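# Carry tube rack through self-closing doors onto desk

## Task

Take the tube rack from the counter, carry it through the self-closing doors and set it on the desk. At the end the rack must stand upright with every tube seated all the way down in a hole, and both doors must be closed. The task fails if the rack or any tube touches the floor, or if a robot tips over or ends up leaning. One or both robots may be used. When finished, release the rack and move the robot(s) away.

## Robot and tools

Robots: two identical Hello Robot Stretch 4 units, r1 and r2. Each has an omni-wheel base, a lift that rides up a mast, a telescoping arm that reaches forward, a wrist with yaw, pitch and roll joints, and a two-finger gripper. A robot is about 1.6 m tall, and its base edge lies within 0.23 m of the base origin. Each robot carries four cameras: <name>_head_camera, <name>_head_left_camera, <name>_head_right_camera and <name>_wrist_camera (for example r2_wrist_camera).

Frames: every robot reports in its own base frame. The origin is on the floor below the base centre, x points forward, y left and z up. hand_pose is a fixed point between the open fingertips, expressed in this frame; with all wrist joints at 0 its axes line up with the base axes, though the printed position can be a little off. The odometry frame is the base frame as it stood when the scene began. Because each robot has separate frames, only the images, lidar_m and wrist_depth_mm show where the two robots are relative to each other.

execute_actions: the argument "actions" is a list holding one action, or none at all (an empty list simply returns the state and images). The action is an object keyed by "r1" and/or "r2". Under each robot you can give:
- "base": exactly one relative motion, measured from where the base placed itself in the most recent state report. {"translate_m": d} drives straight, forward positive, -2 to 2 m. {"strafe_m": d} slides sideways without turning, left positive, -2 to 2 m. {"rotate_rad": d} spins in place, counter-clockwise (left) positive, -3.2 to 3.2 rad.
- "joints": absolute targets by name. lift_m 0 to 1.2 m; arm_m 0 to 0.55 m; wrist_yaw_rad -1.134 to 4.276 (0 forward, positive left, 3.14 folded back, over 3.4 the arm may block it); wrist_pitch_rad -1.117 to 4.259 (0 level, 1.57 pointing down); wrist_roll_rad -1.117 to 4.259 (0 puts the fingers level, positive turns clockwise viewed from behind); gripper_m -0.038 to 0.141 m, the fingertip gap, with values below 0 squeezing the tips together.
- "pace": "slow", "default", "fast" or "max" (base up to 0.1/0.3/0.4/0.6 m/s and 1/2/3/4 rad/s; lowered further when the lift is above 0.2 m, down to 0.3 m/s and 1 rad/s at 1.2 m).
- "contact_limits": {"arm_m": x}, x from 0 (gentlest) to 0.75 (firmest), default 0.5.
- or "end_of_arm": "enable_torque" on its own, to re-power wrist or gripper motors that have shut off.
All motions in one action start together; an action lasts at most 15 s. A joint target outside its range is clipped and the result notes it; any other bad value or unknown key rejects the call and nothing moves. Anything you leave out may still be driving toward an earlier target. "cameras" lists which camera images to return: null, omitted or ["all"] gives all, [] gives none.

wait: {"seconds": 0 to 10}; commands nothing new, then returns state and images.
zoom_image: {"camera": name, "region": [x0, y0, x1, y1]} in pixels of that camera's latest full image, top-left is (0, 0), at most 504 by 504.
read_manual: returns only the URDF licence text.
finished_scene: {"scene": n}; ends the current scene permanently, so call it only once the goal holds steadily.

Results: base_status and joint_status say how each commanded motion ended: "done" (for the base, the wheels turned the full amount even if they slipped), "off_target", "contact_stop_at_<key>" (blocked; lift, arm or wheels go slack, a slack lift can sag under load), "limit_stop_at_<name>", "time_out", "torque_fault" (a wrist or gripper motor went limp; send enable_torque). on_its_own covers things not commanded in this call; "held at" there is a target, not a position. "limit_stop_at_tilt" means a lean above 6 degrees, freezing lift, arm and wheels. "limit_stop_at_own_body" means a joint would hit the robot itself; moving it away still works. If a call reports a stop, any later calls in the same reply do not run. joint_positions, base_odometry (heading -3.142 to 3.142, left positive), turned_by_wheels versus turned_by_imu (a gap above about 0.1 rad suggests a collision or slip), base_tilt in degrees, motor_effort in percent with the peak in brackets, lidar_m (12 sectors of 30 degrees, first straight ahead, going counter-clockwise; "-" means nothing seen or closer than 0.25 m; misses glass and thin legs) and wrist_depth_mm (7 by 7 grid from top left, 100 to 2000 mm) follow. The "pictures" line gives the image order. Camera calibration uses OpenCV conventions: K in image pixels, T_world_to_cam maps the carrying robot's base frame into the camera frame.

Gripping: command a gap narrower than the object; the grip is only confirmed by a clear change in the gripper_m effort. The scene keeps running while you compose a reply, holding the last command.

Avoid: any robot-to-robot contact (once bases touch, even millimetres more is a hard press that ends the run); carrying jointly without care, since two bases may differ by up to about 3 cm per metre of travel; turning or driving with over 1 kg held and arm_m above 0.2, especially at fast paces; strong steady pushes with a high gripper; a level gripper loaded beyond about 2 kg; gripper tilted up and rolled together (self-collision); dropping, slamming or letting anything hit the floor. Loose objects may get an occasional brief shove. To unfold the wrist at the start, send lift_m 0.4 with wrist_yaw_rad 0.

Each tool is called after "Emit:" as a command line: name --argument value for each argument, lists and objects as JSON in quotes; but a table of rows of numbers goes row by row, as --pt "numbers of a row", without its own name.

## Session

Emit:
execute_actions --actions '[]' --cameras '["r1_head_left_camera","r2_head_left_camera","r1_head_camera","r2_head_camera"]'

Scene clock: 0.00 s.
r1.base_odometry: x=+0.000 y=+0.000 heading=+0.000 (m, m, rad; r1's odometry frame)
r1.turned_by_wheels: +0.000 (rad since the last result)
r1.turned_by_imu: +0.000 (rad since the last result)
r1.base_tilt: forward=+0.5 right=+0.3 (deg)
r1.lidar_m: 1.11 1.12 1.32 1.21 1.20 1.42 1.99 2.00 2.36 1.59 1.60 1.28
r1.base_status: not commanded
r1.joint_positions: lift_m=+0.141 arm_m=+0.003 wrist_yaw_rad=+3.162 wrist_pitch_rad=+0.014 wrist_roll_rad=-0.010 gripper_m=+0.057
r1.joint_status: not commanded
r1.motor_effort: lift_m=+21 arm_m=+0 wrist_yaw_rad=+1 wrist_pitch_rad=-6 wrist_roll_rad=+2 gripper_m=-3 wheel_0=+1 wheel_1=+0 wheel_2=-1 (%)
r1.hand_pose: x=-0.1166 y=+0.0815 z=+0.3157 quat_wxyz=(-0.010, -0.007, -0.005, +1.000) (m; r1's base frame)
r1.wrist_depth_mm: - 121 140 - - 1808 1397 / - 109 140 - - 1863 1366 / - 117 141 - - 1808 1397 / 143 142 236 - - 1808 1366 / 891 1983 - - - 1756 1336 / 597 1160 194 1229 196 1229 1229 / 699 741 820 109 831 778 891
r2.base_odometry: x=+0.000 y=+0.000 heading=+0.000 (m, m, rad; r2's odometry frame)
r2.turned_by_wheels: +0.000 (rad since the last result)
r2.turned_by_imu: +0.000 (rad since the last result)
r2.base_tilt: forward=-0.1 right=-0.9 (deg)
r2.lidar_m: 1.07 1.72 1.17 1.10 1.13 1.47 1.56 3.09 2.14 1.99 1.63 1.14
r2.base_status: not commanded
r2.joint_positions: lift_m=+0.252 arm_m=+0.002 wrist_yaw_rad=+3.115 wrist_pitch_rad=-0.006 wrist_roll_rad=-0.007 gripper_m=+0.057
r2.joint_status: not commanded
r2.motor_effort: lift_m=+18 arm_m=+0 wrist_yaw_rad=-2 wrist_pitch_rad=-5 wrist_roll_rad=+1 gripper_m=-5 wheel_0=+0 wheel_1=+0 wheel_2=+1 (%)
r2.hand_pose: x=-0.1129 y=+0.0950 z=+0.4320 quat_wxyz=(+0.013, +0.003, -0.004, +1.000) (m; r2's base frame)
r2.wrist_depth_mm: - 138 1756 - - 1808 1281 / - 122 168 - - 1808 1308 / - 128 177 - - 1808 1308 / 139 140 1756 - - 1808 1336 / - - 1756 - - 1808 1281 / 1336 1430 202 1499 196 1537 1281 / 960 931 1008 108 1025 976 1042
pictures: r1_head_camera, r1_head_left_camera, r2_head_camera, r2_head_left_camera
Images, in order (width x height): r1_head_camera 420x560, r1_head_left_camera 420x672, r2_head_camera 420x560, r2_head_left_camera 420x672.

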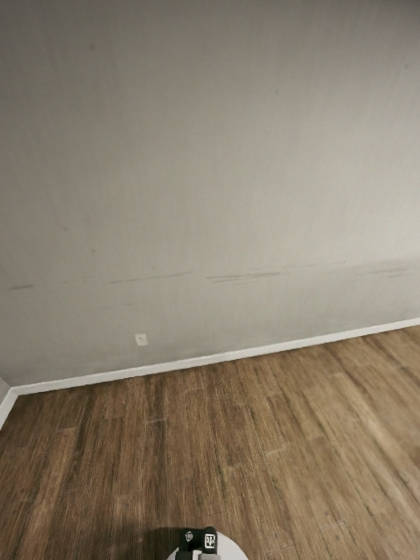

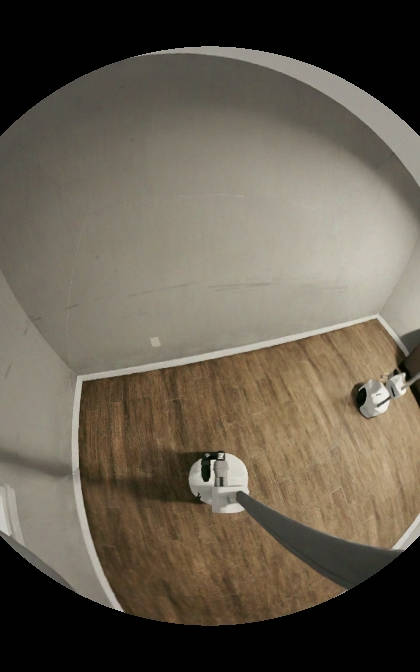

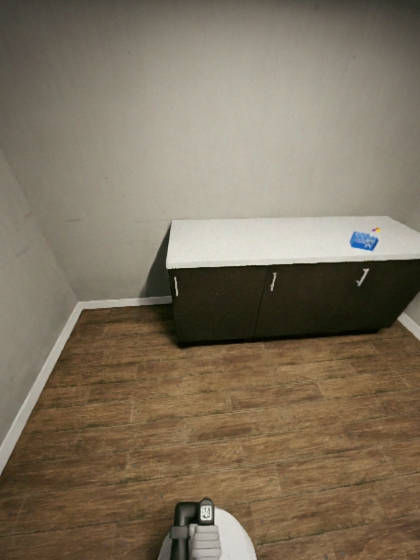

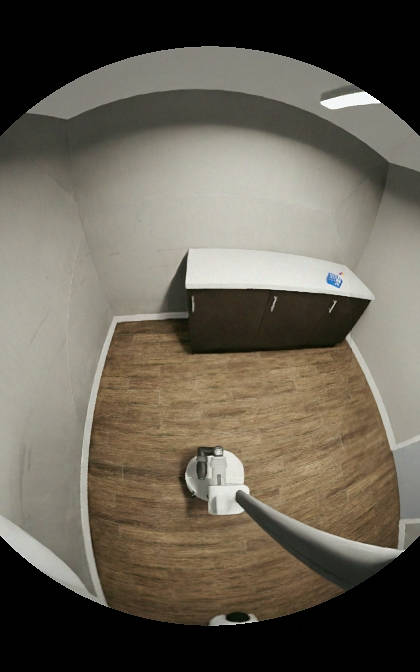

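Emit:
execute_actions --actions '[{"r1":{"base":{"rotate_rad":-2.87},"joints":{"lift_m":0.85,"wrist_yaw_rad":0,"gripper_m":0.08}},"r2":{"base":{"strafe_m":-0.75},"joints":{"lift_m":0.95,"wrist_yaw_rad":0,"gripper_m":0.141,"wrist_pitch_rad":0.25},"pace":"fast"}}]' --cameras '["r1_head_camera","r2_head_camera","r2_wrist_camera"]'

Emit:
zoom_image --camera "r2_head_camera" --region '[200,200,320,290]'

Scene clock: 6.13 s.
r1.base_odometry: x=+0.000 y=+0.000 heading=-2.869 (m, m, rad; r1's odometry frame)
r1.turned_by_wheels: -2.869 (rad since the last result)
r1.turned_by_imu: -2.896 (rad since the last result)
r1.base_tilt: forward=+0.5 right=+0.2 (deg)
r1.lidar_m: 1.98 2.10 1.68 2.87 1.55 1.18 1.11 1.21 1.28 1.17 1.25 1.84
r1.base_status: done
r1.joint_positions: lift_m=+0.850 arm_m=+0.003 wrist_yaw_rad=+0.000 wrist_pitch_rad=+0.014 wrist_roll_rad=-0.010 gripper_m=+0.080
r1.joint_status: all done
r1.motor_effort: lift_m=+26(27) arm_m=-1(1) wrist_yaw_rad=+0(6) wrist_pitch_rad=-5(6) wrist_roll_rad=+1(2) gripper_m=-2(3) wheel_0=+2(7) wheel_1=+3(11) wheel_2=+3(9) (%)
r1.hand_pose: x=+0.4621 y=-0.0874 z=+1.0238 quat_wxyz=(+1.000, -0.005, +0.007, +0.000) (m; r1's base frame)
r1.wrist_depth_mm: 1863 1808 1756 1808 1756 1708 1756 / 1863 1808 1808 1756 1756 1708 1708 / 1808 1808 1808 1756 1756 1756 1708 / 1863 1863 1808 1808 1756 1756 1756 / 1863 1863 1808 1808 1808 1756 1756 / 1921 1863 200 1863 215 1808 1756 / 1921 1863 1808 109 1808 1756 1756
r2.base_odometry: x=+0.000 y=-0.750 heading=+0.000 (m, m, rad; r2's odometry frame)
r2.turned_by_wheels: +0.000 (rad since the last result)
r2.turned_by_imu: +0.003 (rad since the last result)
r2.base_tilt: forward=-0.1 right=-0.8 (deg)
r2.lidar_m: 1.11 1.12 1.96 1.84 1.90 1.69 1.74 1.97 1.33 1.25 1.29 1.17
r2.base_status: done
r2.joint_positions: lift_m=+0.950 arm_m=+0.002 wrist_yaw_rad=+0.000 wrist_pitch_rad=+0.252 wrist_roll_rad=-0.007 gripper_m=+0.141
r2.joint_status: all done
r2.motor_effort: lift_m=+20(21) arm_m=-1(0) wrist_yaw_rad=-3(7) wrist_pitch_rad=-6(8) wrist_roll_rad=+1(1) gripper_m=-1(4) wheel_0=-1(12) wheel_1=+2(14) wheel_2=+0(1) (%)
r2.hand_pose: x=+0.4526 y=-0.0874 z=+1.0561 quat_wxyz=(+0.992, -0.004, +0.126, +0.001) (m; r2's base frame)
r2.wrist_depth_mm: 1397 1397 1397 1397 1430 1464 1464 / 1397 1397 1464 1499 1499 1537 1499 / 1464 1499 1537 1537 1537 1576 1537 / 931 946 946 960 976 991 991 / 960 960 976 991 1008 1008 1042 / 1008 991 1025 1025 1042 1060 1397 / 1060 1060 1060 109 1098 1098 1397
pictures: r1_head_camera, r2_head_camera, r2_wrist_camera
camera_calibration (this result's frames):
r2_wrist_camera: T_world_to_cam=[[-0.0007608, -0.999854, 0.017049, -0.108532], [-0.272828, -0.0161947, -0.961927, 1.18945], [0.962063, -0.00538328, -0.272776, 0.0784754], [0, 0, 0, 1]] pos_world=[0.248935, -0.0888307, 1.16742]
Images, in order (width x height): r1_head_camera 420x560, r2_head_camera 420x560, r2_wrist_camera 616x392.

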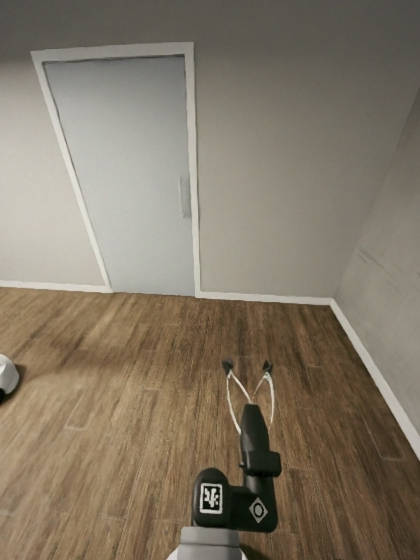

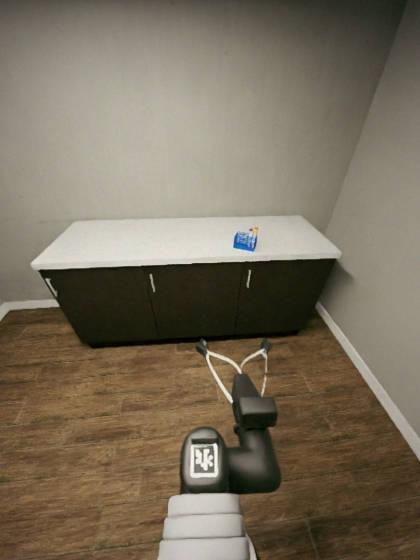

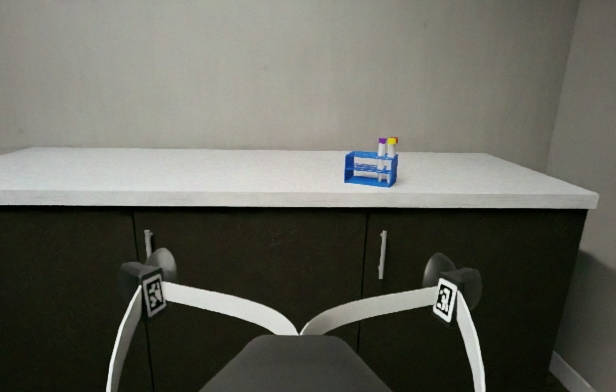

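Region (200, 200, 320, 290) of r2_head_camera's 420x560 image, scaled by 4.200, with more detail than that image has; it fills the top 378 rows of this view, and the rest is white.

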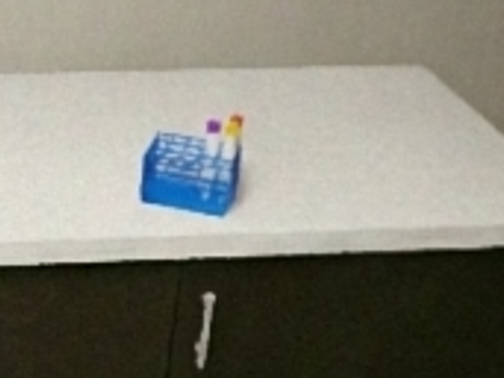

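Emit:
execute_actions --actions '[{"r1":{"base":{"translate_m":1.0},"pace":"fast"},"r2":{"base":{"translate_m":0.6}}}]' --cameras '[]'

Emit:
execute_actions --actions '[{"r1":{"base":{"rotate_rad":-0.04}},"r2":{"base":{"rotate_rad":-0.45}}}]' --cameras '[]'

Emit:
execute_actions --actions '[{"r1":{"base":{"strafe_m":0.4},"joints":{"arm_m":0.2}},"r2":{"base":{"strafe_m":0.15},"joints":{"lift_m":0.9}}}]' --cameras '["r1_wrist_camera","r1_head_camera","r2_head_camera","r2_wrist_camera"]'

Scene clock: 13.57 s.
r1.base_odometry: x=-0.963 y=-0.269 heading=-2.869 (m, m, rad; r1's odometry frame)
r1.turned_by_wheels: +0.000 (rad since the last result)
r1.turned_by_imu: +0.000 (rad since the last result)
r1.base_tilt: forward=+0.5 right=+0.4 (deg)
r1.lidar_m: 1.00 1.02 1.47 2.09 2.92 2.18 2.11 1.73 1.28 1.22 1.30 1.06
r1.base_status: done
r1.joint_positions: lift_m=+0.850 arm_m=+0.003 wrist_yaw_rad=+0.000 wrist_pitch_rad=+0.014 wrist_roll_rad=-0.010 gripper_m=+0.080
r1.joint_status: not commanded
r1.motor_effort: lift_m=+26(26) arm_m=+0(1) wrist_yaw_rad=+0(0) wrist_pitch_rad=-5(7) wrist_roll_rad=+0(1) gripper_m=-3(1) wheel_0=+0(6) wheel_1=+2(9) wheel_2=-1(11) (%)
r1.hand_pose: x=+0.4621 y=-0.0874 z=+1.0239 quat_wxyz=(+1.000, -0.005, +0.007, +0.000) (m; r1's base frame)
r1.wrist_depth_mm: 809 788 798 778 778 768 750 / 809 809 798 778 778 768 759 / 809 809 788 788 778 768 759 / 820 809 798 798 778 778 768 / 820 820 798 798 788 778 768 / 831 809 200 798 215 778 759 / 820 809 809 109 788 778 768
r2.base_odometry: x=+0.600 y=-0.750 heading=+0.000 (m, m, rad; r2's odometry frame)
r2.turned_by_wheels: +0.000 (rad since the last result)
r2.turned_by_imu: +0.003 (rad since the last result)
r2.base_tilt: forward=-0.1 right=-0.9 (deg)
r2.lidar_m: 0.51 0.54 0.70 1.88 1.96 2.53 2.09 1.86 1.30 1.22 0.78 0.54
r2.base_status: done
r2.joint_positions: lift_m=+0.950 arm_m=+0.002 wrist_yaw_rad=+0.000 wrist_pitch_rad=+0.252 wrist_roll_rad=-0.007 gripper_m=+0.141
r2.joint_status: not commanded
r2.motor_effort: lift_m=+20(20) arm_m=+0(0) wrist_yaw_rad=-2(2) wrist_pitch_rad=-6(7) wrist_roll_rad=+1(1) gripper_m=-1(1) wheel_0=+3(11) wheel_1=+4(7) wheel_2=-2(11) (%)
r2.hand_pose: x=+0.4526 y=-0.0874 z=+1.0561 quat_wxyz=(+0.992, -0.004, +0.126, +0.001) (m; r2's base frame)
r2.wrist_depth_mm: 842 866 854 878 878 917 917 / 854 891 891 917 904 931 960 / 904 931 946 946 976 991 1008 / 854 866 866 878 891 931 917 / 569 580 585 585 559 424 609 / 430 397 402 442 410 407 455 / 349 351 353 109 370 370 379
pictures: none
No camera images: the call's "cameras" was empty. Leave "cameras" out to get every camera's image.

Scene clock: 14.87 s.
r1.base_odometry: x=-0.963 y=-0.269 heading=-2.908 (m, m, rad; r1's odometry frame)
r1.turned_by_wheels: -0.039 (rad since the last result)
r1.turned_by_imu: -0.039 (rad since the last result)
r1.base_tilt: forward=+0.5 right=+0.2 (deg)
r1.lidar_m: 0.99 1.02 1.44 2.11 2.99 2.23 2.12 1.79 1.30 1.23 1.32 1.04
r1.base_status: done
r1.joint_positions: lift_m=+0.850 arm_m=+0.003 wrist_yaw_rad=+0.000 wrist_pitch_rad=+0.014 wrist_roll_rad=-0.010 gripper_m=+0.080
r1.joint_status: not commanded
r1.motor_effort: lift_m=+26(26) arm_m=-1(0) wrist_yaw_rad=+0(1) wrist_pitch_rad=-7(6) wrist_roll_rad=+0(1) gripper_m=-2(0) wheel_0=+3(4) wheel_1=+4(5) wheel_2=+3(6) (%)
r1.hand_pose: x=+0.4621 y=-0.0874 z=+1.0239 quat_wxyz=(+1.000, -0.005, +0.007, +0.000) (m; r1's base frame)
r1.wrist_depth_mm: 788 788 788 788 778 778 778 / 798 788 788 788 788 788 778 / 788 798 798 788 788 778 778 / 798 798 798 788 788 778 788 / 809 798 788 798 788 788 788 / 798 798 200 798 215 788 788 / 809 798 798 109 798 798 798
r2.base_odometry: x=+0.600 y=-0.750 heading=-0.449 (m, m, rad; r2's odometry frame)
r2.turned_by_wheels: -0.449 (rad since the last result)
r2.turned_by_imu: -0.449 (rad since the last result)
r2.base_tilt: forward=-0.1 right=-0.8 (deg)
r2.lidar_m: 0.53 0.51 0.54 0.76 1.90 1.99 2.73 2.07 1.74 1.26 1.20 0.75
r2.base_status: done
r2.joint_positions: lift_m=+0.950 arm_m=+0.002 wrist_yaw_rad=+0.000 wrist_pitch_rad=+0.252 wrist_roll_rad=-0.007 gripper_m=+0.141
r2.joint_status: not commanded
r2.motor_effort: lift_m=+20(20) arm_m=-1(0) wrist_yaw_rad=-2(2) wrist_pitch_rad=-5(5) wrist_roll_rad=+1(0) gripper_m=+1(0) wheel_0=+4(6) wheel_1=+4(8) wheel_2=+3(8) (%)
r2.hand_pose: x=+0.4525 y=-0.0874 z=+1.0561 quat_wxyz=(+0.992, -0.004, +0.126, +0.001) (m; r2's base frame)
r2.wrist_depth_mm: 788 866 960 1078 1205 1098 904 / 809 891 1008 1138 1255 1138 931 / 842 931 1042 1160 1308 1138 931 / 842 866 809 891 904 1118 946 / 569 517 508 591 597 654 960 / 433 394 421 466 530 707 991 / 357 384 433 109 621 741 991
pictures: none
No camera images: the call's "cameras" was empty. Leave "cameras" out to get every camera's image.

Scene clock: 17.53 s.
r1.base_odometry: x=-0.871 y=-0.658 heading=-2.908 (m, m, rad; r1's odometry frame)
r1.turned_by_wheels: +0.000 (rad since the last result)
r1.turned_by_imu: -0.001 (rad since the last result)
r1.base_tilt: forward=+0.4 right=+0.4 (deg)
r1.lidar_m: 0.94 1.06 1.44 1.80 1.93 2.23 2.13 2.21 1.68 1.61 1.43 1.04
r1.base_status: done
r1.joint_positions: lift_m=+0.850 arm_m=+0.199 wrist_yaw_rad=+0.000 wrist_pitch_rad=+0.013 wrist_roll_rad=-0.010 gripper_m=+0.080
r1.joint_status: all done
r1.motor_effort: lift_m=+25(26) arm_m=+6(7) wrist_yaw_rad=+0(2) wrist_pitch_rad=-5(8) wrist_roll_rad=-1(0) gripper_m=+0(5) wheel_0=+0(11) wheel_1=+1(10) wheel_2=+0(1) (%)
r1.hand_pose: x=+0.6582 y=-0.0874 z=+1.0240 quat_wxyz=(+1.000, -0.005, +0.007, +0.000) (m; r1's base frame)
r1.wrist_depth_mm: 591 585 585 580 585 585 580 / 591 585 591 591 591 585 585 / 597 591 585 591 591 591 585 / 597 597 597 591 591 585 591 / 597 597 597 597 591 591 591 / 603 597 200 580 215 591 591 / 609 597 603 109 597 597 597
r2.base_odometry: x=+0.665 y=-0.615 heading=-0.449 (m, m, rad; r2's odometry frame)
r2.turned_by_wheels: +0.000 (rad since the last result)
r2.turned_by_imu: +0.000 (rad since the last result)
r2.base_tilt: forward=-0.1 right=-0.8 (deg)
r2.lidar_m: 0.46 0.44 0.46 0.65 1.78 1.84 2.54 1.78 1.87 1.41 1.33 0.65
r2.base_status: done
r2.joint_positions: lift_m=+0.900 arm_m=+0.002 wrist_yaw_rad=+0.000 wrist_pitch_rad=+0.252 wrist_roll_rad=-0.007 gripper_m=+0.141
r2.joint_status: all done
r2.motor_effort: lift_m=+15(20) arm_m=-1(0) wrist_yaw_rad=-2(2) wrist_pitch_rad=-6(5) wrist_roll_rad=+0(1) gripper_m=+0(2) wheel_0=-3(12) wheel_1=+2(11) wheel_2=+0(2) (%)
r2.hand_pose: x=+0.4525 y=-0.0874 z=+1.0065 quat_wxyz=(+0.992, -0.004, +0.126, +0.001) (m; r2's base frame)
r2.wrist_depth_mm: 723 798 891 1008 1138 1205 1025 / 750 831 917 1042 1205 1281 1025 / 768 866 976 1060 1229 1281 1042 / 676 691 707 512 732 741 866 / 459 466 477 449 488 525 634 / 347 320 340 379 421 574 707 / 286 307 340 109 517 615 778
pictures: r1_head_camera, r1_wrist_camera, r2_head_camera, r2_wrist_camera
camera_calibration (this result's frames):
r1_wrist_camera: T_world_to_cam=[[0.0162917, -0.999483, 0.0277255, -0.128543], [-0.0212029, -0.0280683, -0.999381, 1.08561], [0.999642, 0.0156937, -0.0216492, -0.411318], [0, 0, 0, 1]] pos_world=[0.436283, -0.09155, 1.0796]
r2_wrist_camera: T_world_to_cam=[[-0.000863286, -0.999854, 0.017049, -0.107668], [-0.27283, -0.0161667, -0.961926, 1.14171], [0.962062, -0.00548189, -0.272776, 0.0649366], [0, 0, 0, 1]] pos_world=[0.248927, -0.0888384, 1.11779]
Images, in order (width x height): r1_head_camera 420x560, r1_wrist_camera 616x392, r2_head_camera 420x560, r2_wrist_camera 616x392.

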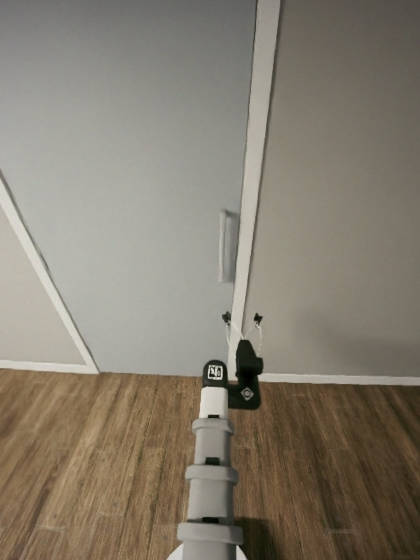

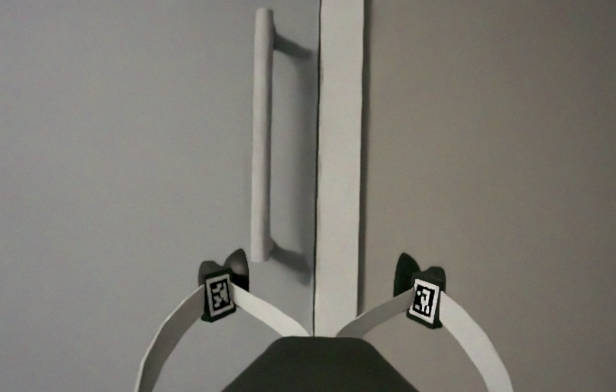

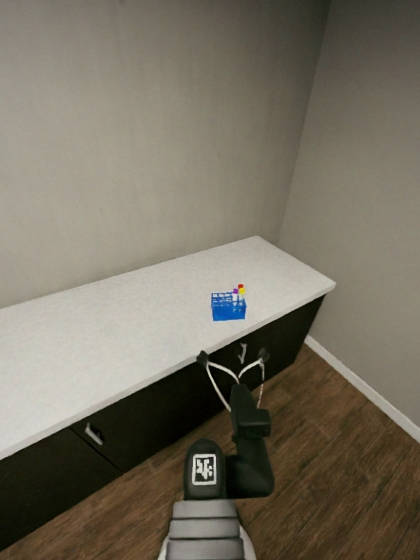

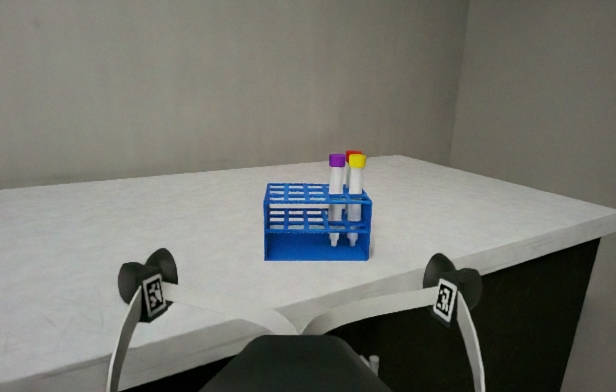

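Emit:
execute_actions --actions '[{"r1":{"base":{"strafe_m":0.08},"joints":{"arm_m":0.44,"lift_m":0.92}},"r2":{"base":{"strafe_m":-0.018},"joints":{"lift_m":0.86,"arm_m":0.16}}}]' --cameras '["r1_wrist_camera","r2_wrist_camera"]'

Scene clock: 21.07 s.
r1.base_odometry: x=-0.852 y=-0.736 heading=-2.908 (m, m, rad; r1's odometry frame)
r1.turned_by_wheels: +0.000 (rad since the last result)
r1.turned_by_imu: +0.000 (rad since the last result)
r1.base_tilt: forward=+0.5 right=+0.4 (deg)
r1.lidar_m: 0.94 1.04 1.42 1.70 1.83 2.25 2.10 2.17 1.77 1.69 1.44 1.03
r1.base_status: done
r1.joint_positions: lift_m=+0.920 arm_m=+0.439 wrist_yaw_rad=+0.000 wrist_pitch_rad=+0.013 wrist_roll_rad=-0.010 gripper_m=+0.080
r1.joint_status: all done
r1.motor_effort: lift_m=+26(27) arm_m=+6(6) wrist_yaw_rad=-1(2) wrist_pitch_rad=-5(6) wrist_roll_rad=+1(1) gripper_m=-5(1) wheel_0=+1(4) wheel_1=+2(10) wheel_2=+0(2) (%)
r1.hand_pose: x=+0.8982 y=-0.0874 z=+1.0939 quat_wxyz=(+1.000, -0.005, +0.007, +0.000) (m; r1's base frame)
r1.wrist_depth_mm: 351 349 349 347 347 332 345 / 351 351 351 349 349 334 345 / 353 353 351 351 349 347 347 / 355 353 353 351 351 349 349 / 357 355 353 353 353 349 349 / 357 355 200 283 214 353 353 / 359 357 357 109 342 342 353
r2.base_odometry: x=+0.657 y=-0.631 heading=-0.449 (m, m, rad; r2's odometry frame)
r2.turned_by_wheels: +0.000 (rad since the last result)
r2.turned_by_imu: +0.001 (rad since the last result)
r2.base_tilt: forward=-0.1 right=-0.8 (deg)
r2.lidar_m: 0.49 0.44 0.48 0.67 1.80 1.85 2.56 1.70 1.78 1.39 1.32 0.67
r2.base_status: done
r2.joint_positions: lift_m=+0.860 arm_m=+0.159 wrist_yaw_rad=+0.000 wrist_pitch_rad=+0.252 wrist_roll_rad=-0.007 gripper_m=+0.141
r2.joint_status: all done
r2.motor_effort: lift_m=+15(13) arm_m=+6(8) wrist_yaw_rad=-2(1) wrist_pitch_rad=-6(5) wrist_roll_rad=+1(1) gripper_m=+0(1) wheel_0=+2(7) wheel_1=-1(9) wheel_2=+0(0) (%)
r2.hand_pose: x=+0.6093 y=-0.0874 z=+0.9665 quat_wxyz=(+0.992, -0.004, +0.126, +0.000) (m; r2's base frame)
r2.wrist_depth_mm: 634 691 778 878 976 1078 931 / 661 723 798 917 1025 1118 946 / 676 741 820 904 1042 1160 960 / 544 554 559 342 530 597 603 / 368 373 349 334 362 392 397 / 281 256 259 287 264 306 394 / 224 225 229 109 266 359 462
pictures: r1_wrist_camera, r2_wrist_camera
camera_calibration (this result's frames):
r1_wrist_camera: T_world_to_cam=[[0.016306, -0.999483, 0.0277263, -0.134401], [-0.0211464, -0.0280685, -0.999382, 1.16054], [0.999643, 0.0157096, -0.0215931, -0.649782], [0, 0, 0, 1]] pos_world=[0.676283, -0.091549, 1.14952]
r2_wrist_camera: T_world_to_cam=[[-0.000951091, -0.999854, 0.0170491, -0.106822], [-0.272872, -0.0161426, -0.961915, 1.14599], [0.96205, -0.00556708, -0.272817, -0.0967109], [0, 0, 0, 1]] pos_world=[0.405648, -0.0888451, 1.07778]
Images, in order (width x height): r1_wrist_camera 616x392, r2_wrist_camera 616x392.

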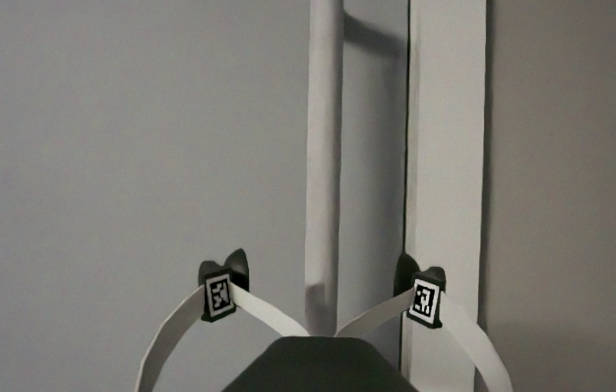

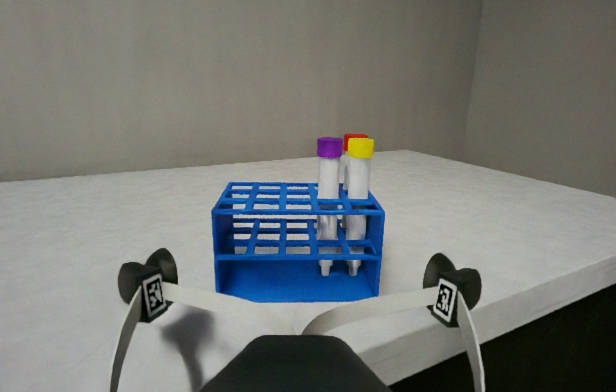

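Good on both.

Emit:
execute_actions --actions '[{"r1":{"joints":{"arm_m":0.525,"gripper_m":0.06}},"r2":{"joints":{"lift_m":0.856,"arm_m":0.257},"pace":"slow"}}]' --cameras '["r2_wrist_camera"]'

Emit:
execute_actions --actions '[{"r1":{"joints":{"gripper_m":-0.015}},"r2":{"joints":{"gripper_m":0.07}}}]' --cameras '[]'

Emit:
execute_actions --actions '[{"r1":{"base":{"translate_m":-0.13},"pace":"slow"},"r2":{"joints":{"lift_m":0.92},"pace":"slow"}}]' --cameras '["r1_wrist_camera","r2_wrist_camera"]'

Scene clock: 25.53 s.
r1.base_odometry: x=-0.852 y=-0.736 heading=-2.908 (m, m, rad; r1's odometry frame)
r1.turned_by_wheels: +0.000 (rad since the last result)
r1.turned_by_imu: +0.001 (rad since the last result)
r1.base_tilt: forward=+0.4 right=+0.4 (deg)
r1.lidar_m: 0.95 1.04 1.43 1.70 1.82 2.22 2.12 2.19 1.79 1.71 1.43 1.05
r1.base_status: not commanded
r1.joint_positions: lift_m=+0.920 arm_m=+0.524 wrist_yaw_rad=+0.000 wrist_pitch_rad=+0.013 wrist_roll_rad=-0.010 gripper_m=+0.060
r1.joint_status: all done
r1.motor_effort: lift_m=+26(26) arm_m=+6(4) wrist_yaw_rad=+0(0) wrist_pitch_rad=-6(6) wrist_roll_rad=-1(2) gripper_m=-1(4) wheel_0=+0(1) wheel_1=+2(2) wheel_2=+0(0) (%)
r1.hand_pose: x=+0.9832 y=-0.0874 z=+1.0939 quat_wxyz=(+1.000, -0.005, +0.007, +0.000) (m; r1's base frame)
r1.wrist_depth_mm: 266 265 265 197 264 249 260 / 267 265 265 196 265 250 262 / 268 267 267 196 265 251 262 / 268 268 267 196 267 251 264 / 271 270 268 197 267 253 265 / 271 270 196 197 198 253 266 / 272 271 271 109 270 255 267
r2.base_odometry: x=+0.657 y=-0.631 heading=-0.449 (m, m, rad; r2's odometry frame)
r2.turned_by_wheels: +0.000 (rad since the last result)
r2.turned_by_imu: +0.001 (rad since the last result)
r2.base_tilt: forward=-0.1 right=-0.8 (deg)
r2.lidar_m: 0.46 0.44 0.47 0.68 1.79 1.87 2.55 1.67 1.82 1.37 1.31 0.65
r2.base_status: not commanded
r2.joint_positions: lift_m=+0.856 arm_m=+0.256 wrist_yaw_rad=+0.000 wrist_pitch_rad=+0.252 wrist_roll_rad=-0.007 gripper_m=+0.141
r2.joint_status: all done
r2.motor_effort: lift_m=+15(14) arm_m=+6(7) wrist_yaw_rad=-2(2) wrist_pitch_rad=-4(6) wrist_roll_rad=+0(1) gripper_m=-1(0) wheel_0=+2(2) wheel_1=-1(1) wheel_2=+0(0) (%)
r2.hand_pose: x=+0.7062 y=-0.0874 z=+0.9625 quat_wxyz=(+0.992, -0.004, +0.126, +0.000) (m; r2's base frame)
r2.wrist_depth_mm: 569 627 691 778 891 1008 891 / 591 654 723 820 931 1042 917 / 603 668 750 842 946 1078 917 / 530 539 549 266 473 569 585 / 359 359 224 229 228 382 384 / 272 249 204 222 203 258 287 / 219 220 217 109 224 227 228
pictures: r2_wrist_camera
camera_calibration (this result's frames):
r2_wrist_camera: T_world_to_cam=[[-0.000951145, -0.999854, 0.0170491, -0.106662], [-0.272872, -0.0161426, -0.961915, 1.16862], [0.96205, -0.00556715, -0.272817, -0.191072], [0, 0, 0, 1]] pos_world=[0.502604, -0.0888451, 1.07381]
Images, in order (width x height): r2_wrist_camera 616x392.

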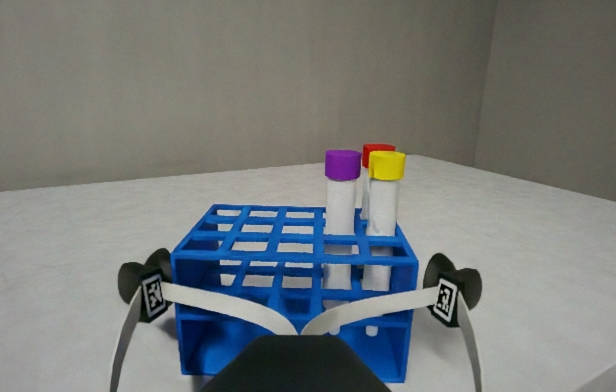

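Scene clock: 27.27 s.
r1.base_odometry: x=-0.852 y=-0.736 heading=-2.908 (m, m, rad; r1's odometry frame)
r1.turned_by_wheels: +0.000 (rad since the last result)
r1.turned_by_imu: +0.000 (rad since the last result)
r1.base_tilt: forward=+0.5 right=+0.3 (deg)
r1.lidar_m: 0.93 1.03 1.44 1.68 1.81 2.23 2.13 2.18 1.78 1.71 1.45 1.06
r1.base_status: not commanded
r1.joint_positions: lift_m=+0.920 arm_m=+0.524 wrist_yaw_rad=+0.000 wrist_pitch_rad=+0.013 wrist_roll_rad=-0.010 gripper_m=-0.015
r1.joint_status: all done
r1.motor_effort: lift_m=+26(26) arm_m=+4(6) wrist_yaw_rad=+3(5) wrist_pitch_rad=-3(6) wrist_roll_rad=+0(1) gripper_m=-8(14) wheel_0=+0(1) wheel_1=+2(2) wheel_2=+0(0) (%)
r1.hand_pose: x=+0.9835 y=-0.0876 z=+1.0939 quat_wxyz=(+1.000, -0.005, +0.007, +0.000) (m; r1's base frame)
r1.wrist_depth_mm: 256 254 254 183 251 248 262 / 257 256 254 183 252 249 262 / 258 256 255 182 253 250 263 / 259 258 256 184 254 252 264 / 259 258 257 186 254 252 265 / 260 259 185 183 186 253 265 / 262 260 259 109 257 254 267
r2.base_odometry: x=+0.657 y=-0.631 heading=-0.449 (m, m, rad; r2's odometry frame)
r2.turned_by_wheels: +0.000 (rad since the last result)
r2.turned_by_imu: +0.000 (rad since the last result)
r2.base_tilt: forward=-0.2 right=-0.8 (deg)
r2.lidar_m: 0.48 0.44 0.48 0.67 1.79 1.87 2.55 1.68 1.81 1.37 1.32 0.63
r2.base_status: not commanded
r2.joint_positions: lift_m=+0.856 arm_m=+0.256 wrist_yaw_rad=+0.000 wrist_pitch_rad=+0.253 wrist_roll_rad=-0.007 gripper_m=+0.071
r2.joint_status: all done
r2.motor_effort: lift_m=+15(15) arm_m=+6(6) wrist_yaw_rad=-1(2) wrist_pitch_rad=-9(9) wrist_roll_rad=+1(0) gripper_m=-33(31) wheel_0=+2(2) wheel_1=-1(1) wheel_2=+0(0) (%)
r2.hand_pose: x=+0.7062 y=-0.0874 z=+0.9623 quat_wxyz=(+0.992, -0.004, +0.126, +0.000) (m; r2's base frame)
r2.wrist_depth_mm: 574 627 691 778 878 1008 891 / 585 654 723 809 931 1042 917 / 603 676 759 820 931 1098 931 / 525 539 539 554 230 569 585 / 357 359 211 211 209 377 384 / 270 181 211 216 205 183 285 / 210 219 196 109 207 217 226
pictures: none
No camera images: the call's "cameras" was empty. Leave "cameras" out to get every camera's image.

Scene clock: 29.87 s.
r1.base_odometry: x=-0.726 y=-0.706 heading=-2.906 (m, m, rad; r1's odometry frame)
r1.turned_by_wheels: +0.002 (rad since the last result)
r1.turned_by_imu: +0.004 (rad since the last result)
r1.base_tilt: forward=+0.5 right=+0.4 (deg)
r1.lidar_m: 0.92 1.07 1.62 1.68 2.46 2.09 1.98 2.09 1.76 1.69 1.63 1.19
r1.base_status: done
r1.joint_positions: lift_m=+0.920 arm_m=+0.524 wrist_yaw_rad=+0.012 wrist_pitch_rad=+0.013 wrist_roll_rad=-0.010 gripper_m=-0.015
r1.joint_status: not commanded
r1.on_its_own: wrist_yaw_rad is at rest, and its effort (-34) is outside its rest range (-13 to +13)
r1.motor_effort: lift_m=+26(26) arm_m=+4(4) wrist_yaw_rad=-34(34) wrist_pitch_rad=-5(5) wrist_roll_rad=+0(0) gripper_m=-15(17) wheel_0=+8(8) wheel_1=+1(6) wheel_2=+13(14) (%)
r1.hand_pose: x=+0.9846 y=-0.0840 z=+1.0939 quat_wxyz=(+1.000, -0.005, +0.007, +0.006) (m; r1's base frame)
r1.wrist_depth_mm: 286 274 262 179 241 382 379 / 287 274 263 179 241 382 382 / 289 277 264 181 242 384 384 / 290 277 265 182 243 384 384 / 291 278 266 184 243 387 387 / 293 279 185 180 185 389 389 / 293 278 270 109 243 379 389
r2.base_odometry: x=+0.657 y=-0.631 heading=-0.449 (m, m, rad; r2's odometry frame)
r2.turned_by_wheels: +0.000 (rad since the last result)
r2.turned_by_imu: +0.001 (rad since the last result)
r2.base_tilt: forward=-0.1 right=-0.8 (deg)
r2.lidar_m: 0.49 0.45 0.47 0.68 1.80 1.89 2.55 1.66 1.83 1.37 1.32 0.64
r2.base_status: not commanded
r2.joint_positions: lift_m=+0.920 arm_m=+0.256 wrist_yaw_rad=+0.000 wrist_pitch_rad=+0.253 wrist_roll_rad=-0.007 gripper_m=+0.071
r2.joint_status: all done
r2.motor_effort: lift_m=+20(21) arm_m=+6(6) wrist_yaw_rad=-1(1) wrist_pitch_rad=-9(10) wrist_roll_rad=+1(1) gripper_m=-34(32) wheel_0=+2(2) wheel_1=-1(1) wheel_2=+0(0) (%)
r2.hand_pose: x=+0.7062 y=-0.0874 z=+1.0258 quat_wxyz=(+0.992, -0.004, +0.126, +0.000) (m; r2's base frame)
r2.wrist_depth_mm: 569 627 699 778 878 1008 891 / 591 647 723 820 931 1042 904 / 615 676 741 831 960 1098 931 / 634 691 750 255 232 1060 931 / 496 500 211 211 210 525 530 / 377 181 211 217 206 183 399 / 293 307 196 109 208 303 317
pictures: r1_wrist_camera, r2_wrist_camera
camera_calibration (this result's frames):
r1_wrist_camera: T_world_to_cam=[[0.0279108, -0.999226, 0.0277268, -0.14386], [-0.0208361, -0.0283132, -0.999382, 1.16213], [0.999393, 0.0273158, -0.0216102, -0.734932], [0, 0, 0, 1]] pos_world=[0.762716, -0.0907701, 1.14952]
r2_wrist_camera: T_world_to_cam=[[-0.000935106, -0.999854, 0.01705, -0.107753], [-0.273761, -0.0161427, -0.961662, 1.22986], [0.961797, -0.00556687, -0.273706, -0.172664], [0, 0, 0, 1]] pos_world=[0.502655, -0.0888451, 1.13729]
Images, in order (width x height): r1_wrist_camera 616x392, r2_wrist_camera 616x392.

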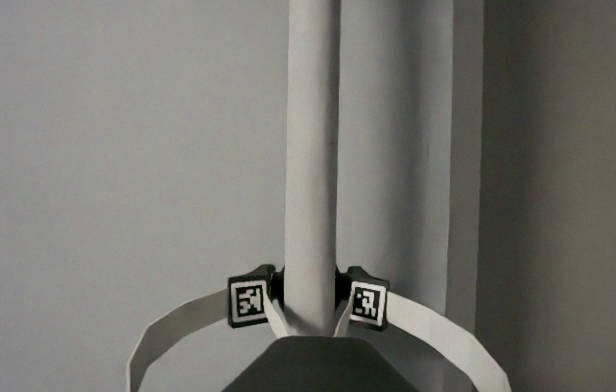

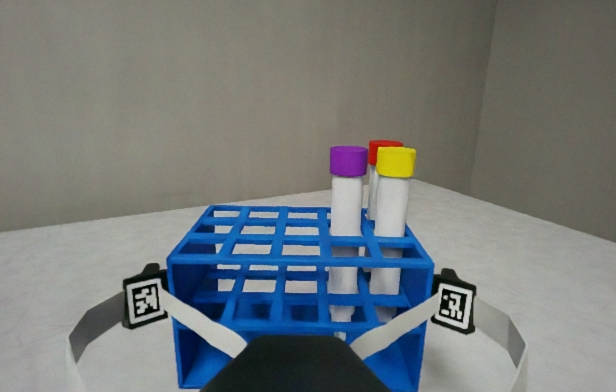

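Emit:
execute_actions --actions '[{"r1":{"base":{"strafe_m":0.08},"joints":{"arm_m":0.34}},"r2":{"base":{"translate_m":-0.5},"joints":{"arm_m":0.005}}}]' --cameras '[]'

Emit:
execute_actions --actions '[{"r1":{"base":{"strafe_m":0.095},"joints":{"arm_m":0.19}},"r2":{"base":{"translate_m":-1.2}}}]' --cameras '[]'

Emit:
execute_actions --actions '[{"r1":{"base":{"strafe_m":0.16},"joints":{"arm_m":0.05}},"r2":{"base":{"rotate_rad":-1.75},"pace":"slow"}}]' --cameras '["r1_wrist_camera","r2_head_left_camera"]'

Scene clock: 36.20 s.
r1.base_odometry: x=-0.707 y=-0.784 heading=-2.907 (m, m, rad; r1's odometry frame)
r1.turned_by_wheels: +0.000 (rad since the last result)
r1.turned_by_imu: -0.001 (rad since the last result)
r1.base_tilt: forward=+0.4 right=+0.2 (deg)
r1.lidar_m: 0.73 0.99 1.62 1.23 1.23 2.11 1.99 2.07 1.84 1.76 1.60 1.19
r1.base_status: done
r1.joint_positions: lift_m=+0.920 arm_m=+0.341 wrist_yaw_rad=-0.003 wrist_pitch_rad=+0.014 wrist_roll_rad=-0.010 gripper_m=-0.015
r1.joint_status: all done
r1.motor_effort: lift_m=+26(26) arm_m=-6(10) wrist_yaw_rad=+8(35) wrist_pitch_rad=-7(8) wrist_roll_rad=+2(0) gripper_m=-13(13) wheel_0=-2(14) wheel_1=+1(13) wheel_2=-4(9) (%)
r1.hand_pose: x=+0.8003 y=-0.0882 z=+1.0938 quat_wxyz=(+1.000, -0.005, +0.007, -0.001) (m; r1's base frame)
r1.wrist_depth_mm: 342 310 279 179 235 224 569 / 347 310 279 179 236 225 569 / 345 312 282 179 236 225 574 / 349 312 282 178 236 226 580 / 349 315 283 178 236 226 580 / 353 315 272 179 186 227 580 / 351 317 285 109 233 224 585
r2.base_odometry: x=+0.207 y=-0.414 heading=-0.449 (m, m, rad; r2's odometry frame)
r2.turned_by_wheels: +0.000 (rad since the last result)
r2.turned_by_imu: +0.001 (rad since the last result)
r2.base_tilt: forward=-0.1 right=-0.8 (deg)
r2.lidar_m: 0.40 0.88 0.93 1.59 1.53 1.62 2.21 1.26 1.22 1.64 1.56 0.46
r2.base_status: done
r2.joint_positions: lift_m=+0.920 arm_m=+0.006 wrist_yaw_rad=+0.000 wrist_pitch_rad=+0.253 wrist_roll_rad=-0.007 gripper_m=+0.071
r2.joint_status: all done
r2.motor_effort: lift_m=+20(20) arm_m=-6(7) wrist_yaw_rad=-1(2) wrist_pitch_rad=-11(9) wrist_roll_rad=+1(1) gripper_m=-32(33) wheel_0=-5(10) wheel_1=-4(6) wheel_2=+3(13) (%)
r2.hand_pose: x=+0.4562 y=-0.0874 z=+1.0257 quat_wxyz=(+0.992, -0.004, +0.126, +0.000) (m; r2's base frame)
r2.wrist_depth_mm: 1042 1160 1281 1464 1661 1499 1229 / 1098 1205 1397 1499 1756 1499 1229 / 1118 1229 1308 1499 1708 1464 1255 / 741 759 778 255 235 1397 1281 / 654 715 211 211 211 1464 1308 / 676 181 211 216 206 183 1336 / 691 809 197 109 208 1537 1366
pictures: none
No camera images: the call's "cameras" was empty. Leave "cameras" out to get every camera's image.

Scene clock: 41.67 s.
r1.base_odometry: x=-0.685 y=-0.876 heading=-2.907 (m, m, rad; r1's odometry frame)
r1.turned_by_wheels: -0.001 (rad since the last result)
r1.turned_by_imu: -0.001 (rad since the last result)
r1.base_tilt: forward=+0.4 right=+0.4 (deg)
r1.lidar_m: 0.59 0.90 1.61 2.16 2.30 0.88 0.88 2.08 1.98 1.87 1.64 0.62
r1.base_status: done
r1.joint_positions: lift_m=+0.920 arm_m=+0.191 wrist_yaw_rad=-0.004 wrist_pitch_rad=+0.013 wrist_roll_rad=-0.010 gripper_m=-0.015
r1.joint_status: all done
r1.motor_effort: lift_m=+26(26) arm_m=-6(10) wrist_yaw_rad=+11(32) wrist_pitch_rad=-5(9) wrist_roll_rad=+1(0) gripper_m=-9(11) wheel_0=-4(17) wheel_1=+0(9) wheel_2=-3(2) (%)
r1.hand_pose: x=+0.6502 y=-0.0885 z=+1.0939 quat_wxyz=(+1.000, -0.005, +0.007, -0.002) (m; r1's base frame)
r1.wrist_depth_mm: 436 357 296 168 217 196 723 / 445 357 297 167 217 196 723 / 442 357 296 167 218 197 723 / 445 357 297 167 218 197 723 / 445 359 297 167 219 198 723 / 452 359 278 167 184 195 732 / 445 364 293 109 216 191 741
r2.base_odometry: x=-0.874 y=+0.107 heading=-0.450 (m, m, rad; r2's odometry frame)
r2.turned_by_wheels: -0.001 (rad since the last result)
r2.turned_by_imu: +0.000 (rad since the last result)
r2.base_tilt: forward=-0.1 right=-0.9 (deg)
r2.lidar_m: 0.42 1.93 1.35 0.97 0.91 0.97 1.36 2.10 2.19 0.88 0.85 0.46
r2.base_status: done
r2.joint_positions: lift_m=+0.920 arm_m=+0.006 wrist_yaw_rad=+0.000 wrist_pitch_rad=+0.253 wrist_roll_rad=-0.007 gripper_m=+0.071
r2.joint_status: not commanded
r2.motor_effort: lift_m=+20(20) arm_m=-6(6) wrist_yaw_rad=-1(2) wrist_pitch_rad=-11(9) wrist_roll_rad=+1(1) gripper_m=-30(34) wheel_0=-5(4) wheel_1=-4(7) wheel_2=+2(13) (%)
r2.hand_pose: x=+0.4562 y=-0.0874 z=+1.0257 quat_wxyz=(+0.992, -0.004, +0.126, +0.000) (m; r2's base frame)
r2.wrist_depth_mm: 1808 - - - - - 1756 / 1921 - - - - - 1756 / 1863 1708 1808 - - - 1863 / - 1661 1808 253 235 - 1863 / - 1661 211 211 211 - 1863 / 1808 181 211 213 206 184 1863 / 1499 1576 196 109 208 1537 1576
pictures: none
No camera images: the call's "cameras" was empty. Leave "cameras" out to get every camera's image.

Scene clock: 44.70 s.
r1.base_odometry: x=-0.648 y=-1.032 heading=-2.909 (m, m, rad; r1's odometry frame)
r1.turned_by_wheels: -0.001 (rad since the last result)
r1.turned_by_imu: -0.002 (rad since the last result)
r1.base_tilt: forward=+0.2 right=+0.5 (deg)
r1.lidar_m: 0.42 0.84 1.61 2.03 2.13 1.06 0.77 0.74 2.15 2.04 1.64 0.41
r1.base_status: done
r1.joint_positions: lift_m=+0.920 arm_m=+0.050 wrist_yaw_rad=-0.019 wrist_pitch_rad=+0.014 wrist_roll_rad=-0.010 gripper_m=-0.015
r1.joint_status: all done
r1.on_its_own: wrist_yaw_rad is at rest, and its effort (+55) is outside its rest range (-13 to +13)
r1.motor_effort: lift_m=+26(26) arm_m=-2(13) wrist_yaw_rad=+55(55) wrist_pitch_rad=-7(8) wrist_roll_rad=+0(0) gripper_m=-9(15) wheel_0=-9(20) wheel_1=+0(10) wheel_2=-7(8) (%)
r1.hand_pose: x=+0.5080 y=-0.0928 z=+1.0938 quat_wxyz=(+1.000, -0.005, +0.007, -0.009) (m; r1's base frame)
r1.wrist_depth_mm: 723 469 334 262 199 181 163 / 750 469 336 262 199 182 163 / 750 469 336 262 200 182 164 / 759 469 336 263 200 182 163 / 759 469 338 255 200 182 164 / 768 473 301 186 167 175 164 / 741 473 325 109 205 172 164
r2.base_odometry: x=-0.874 y=+0.107 heading=-2.198 (m, m, rad; r2's odometry frame)
r2.turned_by_wheels: -1.749 (rad since the last result)
r2.turned_by_imu: -1.750 (rad since the last result)
r2.base_tilt: forward=-0.1 right=-0.8 (deg)
r2.lidar_m: 0.42 0.85 0.95 2.16 1.97 1.67 1.05 0.91 0.91 1.16 2.15 0.45
r2.base_status: done
r2.joint_positions: lift_m=+0.920 arm_m=+0.006 wrist_yaw_rad=+0.000 wrist_pitch_rad=+0.253 wrist_roll_rad=-0.007 gripper_m=+0.071
r2.joint_status: not commanded
r2.motor_effort: lift_m=+20(20) arm_m=-6(6) wrist_yaw_rad=-1(1) wrist_pitch_rad=-8(11) wrist_roll_rad=+2(1) gripper_m=-33(33) wheel_0=+7(11) wheel_1=+4(8) wheel_2=+4(8) (%)
r2.hand_pose: x=+0.4562 y=-0.0874 z=+1.0257 quat_wxyz=(+0.992, -0.004, +0.126, +0.000) (m; r2's base frame)
r2.wrist_depth_mm: - 1756 - - - 1808 1537 / - 1808 - - - 1808 1576 / - 1921 - - - 1921 1618 / 1160 - - 254 232 1921 1708 / 1205 - 211 211 211 - 1756 / 1229 181 211 215 206 184 1756 / 741 1537 197 109 208 1499 1618
pictures: r1_wrist_camera, r2_head_left_camera
camera_calibration (this result's frames):
r1_wrist_camera: T_world_to_cam=[[-0.00232314, -0.999612, 0.0277476, -0.123968], [-0.0220832, -0.0276896, -0.999373, 1.15252], [0.999753, -0.00293444, -0.0220103, -0.260983], [0, 0, 0, 1]] pos_world=[0.286082, -0.0927727, 1.14949]
Images, in order (width x height): r1_wrist_camera 616x392, r2_head_left_camera 420x672.

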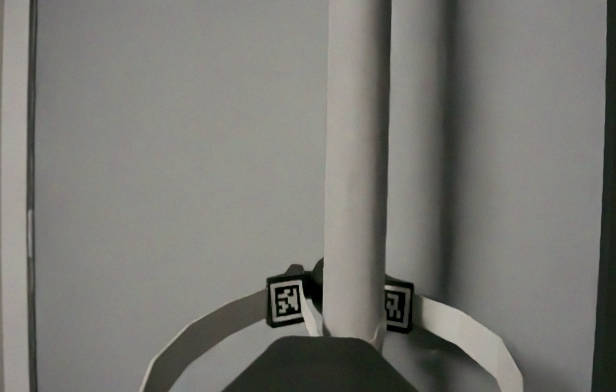

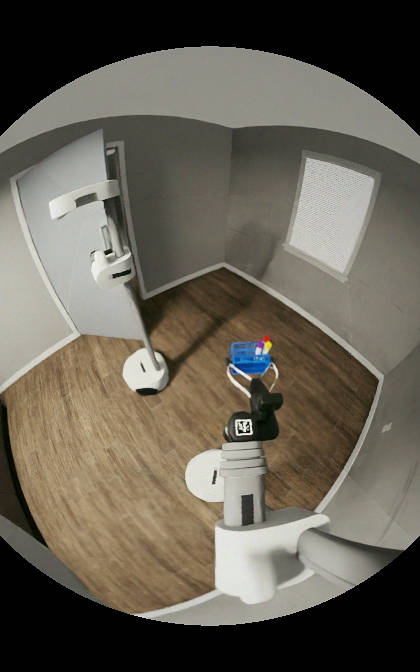

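Emit:
execute_actions --actions '[{"r1":{"base":{"strafe_m":0.1},"joints":{"arm_m":0.005,"wrist_yaw_rad":-0.22}},"r2":{"base":{"translate_m":1.4}}}]' --cameras '[]'

Emit:
execute_actions --actions '[{"r1":{"base":{"translate_m":-0.04},"pace":"slow"},"r2":{"base":{"rotate_rad":1.15},"pace":"slow"}}]' --cameras '["r1_wrist_camera","r2_head_camera"]'

Scene clock: 53.27 s.
r1.base_odometry: x=-0.625 y=-1.129 heading=-2.909 (m, m, rad; r1's odometry frame)
r1.turned_by_wheels: +0.000 (rad since the last result)
r1.turned_by_imu: +0.005 (rad since the last result)
r1.base_tilt: forward=+0.4 right=+0.3 (deg)
r1.lidar_m: 0.51 0.98 1.58 1.92 2.01 2.10 2.00 2.08 2.23 0.70 1.24 0.38
r1.base_status: done
r1.joint_positions: lift_m=+0.920 arm_m=+0.006 wrist_yaw_rad=-0.227 wrist_pitch_rad=+0.014 wrist_roll_rad=-0.010 gripper_m=-0.015
r1.joint_status: all done
r1.on_its_own: wrist_yaw_rad is at rest, and its effort (+21) is outside its rest range (-13 to +13)
r1.motor_effort: lift_m=+26(26) arm_m=-5(18) wrist_yaw_rad=+21(80) wrist_pitch_rad=-6(9) wrist_roll_rad=+0(2) gripper_m=-10(25) wheel_0=-4(12) wheel_1=+0(13) wheel_2=-2(17) (%)
r1.hand_pose: x=+0.4382 y=-0.1501 z=+1.0938 quat_wxyz=(+0.994, -0.004, +0.007, -0.113) (m; r1's base frame)
r1.wrist_depth_mm: 535 402 315 260 216 192 1118 / 549 404 315 262 217 192 1138 / 549 404 317 170 218 193 1118 / 549 404 317 169 218 193 1138 / 554 404 317 168 218 193 1138 / 554 404 291 168 182 189 1138 / 544 407 310 109 214 183 1138
r2.base_odometry: x=-1.695 y=-1.026 heading=-2.198 (m, m, rad; r2's odometry frame)
r2.turned_by_wheels: +0.000 (rad since the last result)
r2.turned_by_imu: +0.004 (rad since the last result)
r2.base_tilt: forward=-0.1 right=-0.8 (deg)
r2.lidar_m: 0.42 1.12 1.12 0.73 0.72 0.73 2.21 1.98 2.00 1.35 1.18 0.43
r2.base_status: done
r2.joint_positions: lift_m=+0.920 arm_m=+0.006 wrist_yaw_rad=+0.000 wrist_pitch_rad=+0.253 wrist_roll_rad=-0.007 gripper_m=+0.071
r2.joint_status: not commanded
r2.motor_effort: lift_m=+20(20) arm_m=-6(6) wrist_yaw_rad=-1(1) wrist_pitch_rad=-10(8) wrist_roll_rad=+1(1) gripper_m=-31(30) wheel_0=+3(12) wheel_1=+2(7) wheel_2=+1(13) (%)
r2.hand_pose: x=+0.4562 y=-0.0874 z=+1.0258 quat_wxyz=(+0.992, -0.004, +0.126, +0.000) (m; r2's base frame)
r2.wrist_depth_mm: 768 891 1008 1160 1182 960 842 / 809 904 1042 1255 1182 1008 866 / 820 931 1078 1229 1160 1025 866 / 854 976 1098 1229 235 1060 904 / 866 991 211 211 211 1060 917 / 891 181 211 213 206 183 931 / 891 1060 196 109 209 1160 960
pictures: none
No camera images: the call's "cameras" was empty. Leave "cameras" out to get every camera's image.

Scene clock: 55.70 s.
r1.base_odometry: x=-0.586 y=-1.120 heading=-2.908 (m, m, rad; r1's odometry frame)
r1.turned_by_wheels: +0.001 (rad since the last result)
r1.turned_by_imu: +0.002 (rad since the last result)
r1.base_tilt: forward=+0.6 right=+0.5 (deg)
r1.lidar_m: 0.50 1.03 1.68 1.92 2.00 2.06 1.96 2.03 2.25 0.70 0.83 0.39
r1.base_status: done
r1.joint_positions: lift_m=+0.920 arm_m=+0.006 wrist_yaw_rad=-0.199 wrist_pitch_rad=+0.014 wrist_roll_rad=-0.010 gripper_m=-0.015
r1.joint_status: not commanded
r1.on_its_own: wrist_yaw_rad is at rest, and its effort (-61) is outside its rest range (-13 to +13)
r1.motor_effort: lift_m=+26(26) arm_m=-6(5) wrist_yaw_rad=-61(62) wrist_pitch_rad=-9(7) wrist_roll_rad=+1(2) gripper_m=-14(14) wheel_0=+3(8) wheel_1=-5(6) wheel_2=+17(18) (%)
r1.hand_pose: x=+0.4424 y=-0.1426 z=+1.0938 quat_wxyz=(+0.995, -0.004, +0.007, -0.099) (m; r1's base frame)
r1.wrist_depth_mm: 661 462 342 179 225 193 1118 / 691 462 342 180 225 195 1118 / 691 462 342 182 226 197 1118 / 699 462 342 184 227 197 1118 / 699 462 343 184 226 198 1138 / 699 462 185 179 185 198 1138 / 683 466 343 109 216 189 1138
r2.base_odometry: x=-1.695 y=-1.026 heading=-1.049 (m, m, rad; r2's odometry frame)
r2.turned_by_wheels: +1.149 (rad since the last result)
r2.turned_by_imu: +1.151 (rad since the last result)
r2.base_tilt: forward=-0.1 right=-0.8 (deg)
r2.lidar_m: 0.43 0.75 0.71 0.74 2.16 2.01 1.94 1.29 1.20 1.24 1.19 0.45
r2.base_status: done
r2.joint_positions: lift_m=+0.920 arm_m=+0.006 wrist_yaw_rad=+0.000 wrist_pitch_rad=+0.253 wrist_roll_rad=-0.007 gripper_m=+0.071
r2.joint_status: not commanded
r2.motor_effort: lift_m=+20(20) arm_m=-6(6) wrist_yaw_rad=-1(2) wrist_pitch_rad=-8(9) wrist_roll_rad=+1(1) gripper_m=-32(31) wheel_0=-6(7) wheel_1=-3(4) wheel_2=-4(8) (%)
r2.hand_pose: x=+0.4562 y=-0.0874 z=+1.0258 quat_wxyz=(+0.992, -0.004, +0.126, +0.000) (m; r2's base frame)
r2.wrist_depth_mm: 931 - - - 809 741 683 / 917 - - - 831 759 699 / 917 - - - 831 788 715 / 904 - - 254 233 809 759 / 904 1499 211 211 211 842 759 / 891 181 211 214 206 183 798 / 809 1430 196 109 208 931 831
pictures: r1_wrist_camera, r2_head_camera
camera_calibration (this result's frames):
r1_wrist_camera: T_world_to_cam=[[-0.181336, -0.983031, 0.0277053, -0.0923696], [-0.0266443, -0.023251, -0.999375, 1.15237], [0.98306, -0.181961, -0.0219759, -0.213671], [0, 0, 0, 1]] pos_world=[0.224006, -0.102888, 1.14952]
Images, in order (width x height): r1_wrist_camera 616x392, r2_head_camera 420x560.

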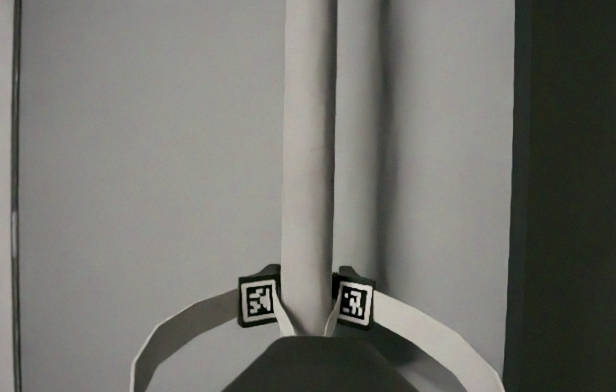

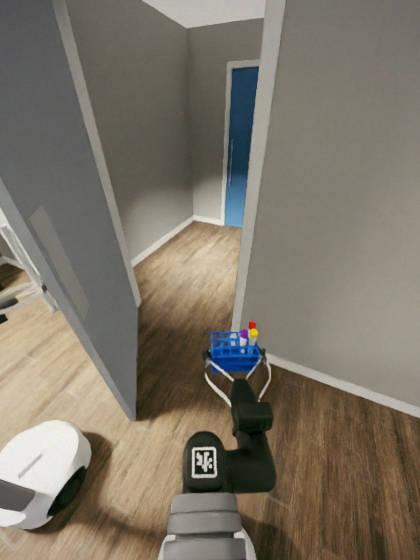

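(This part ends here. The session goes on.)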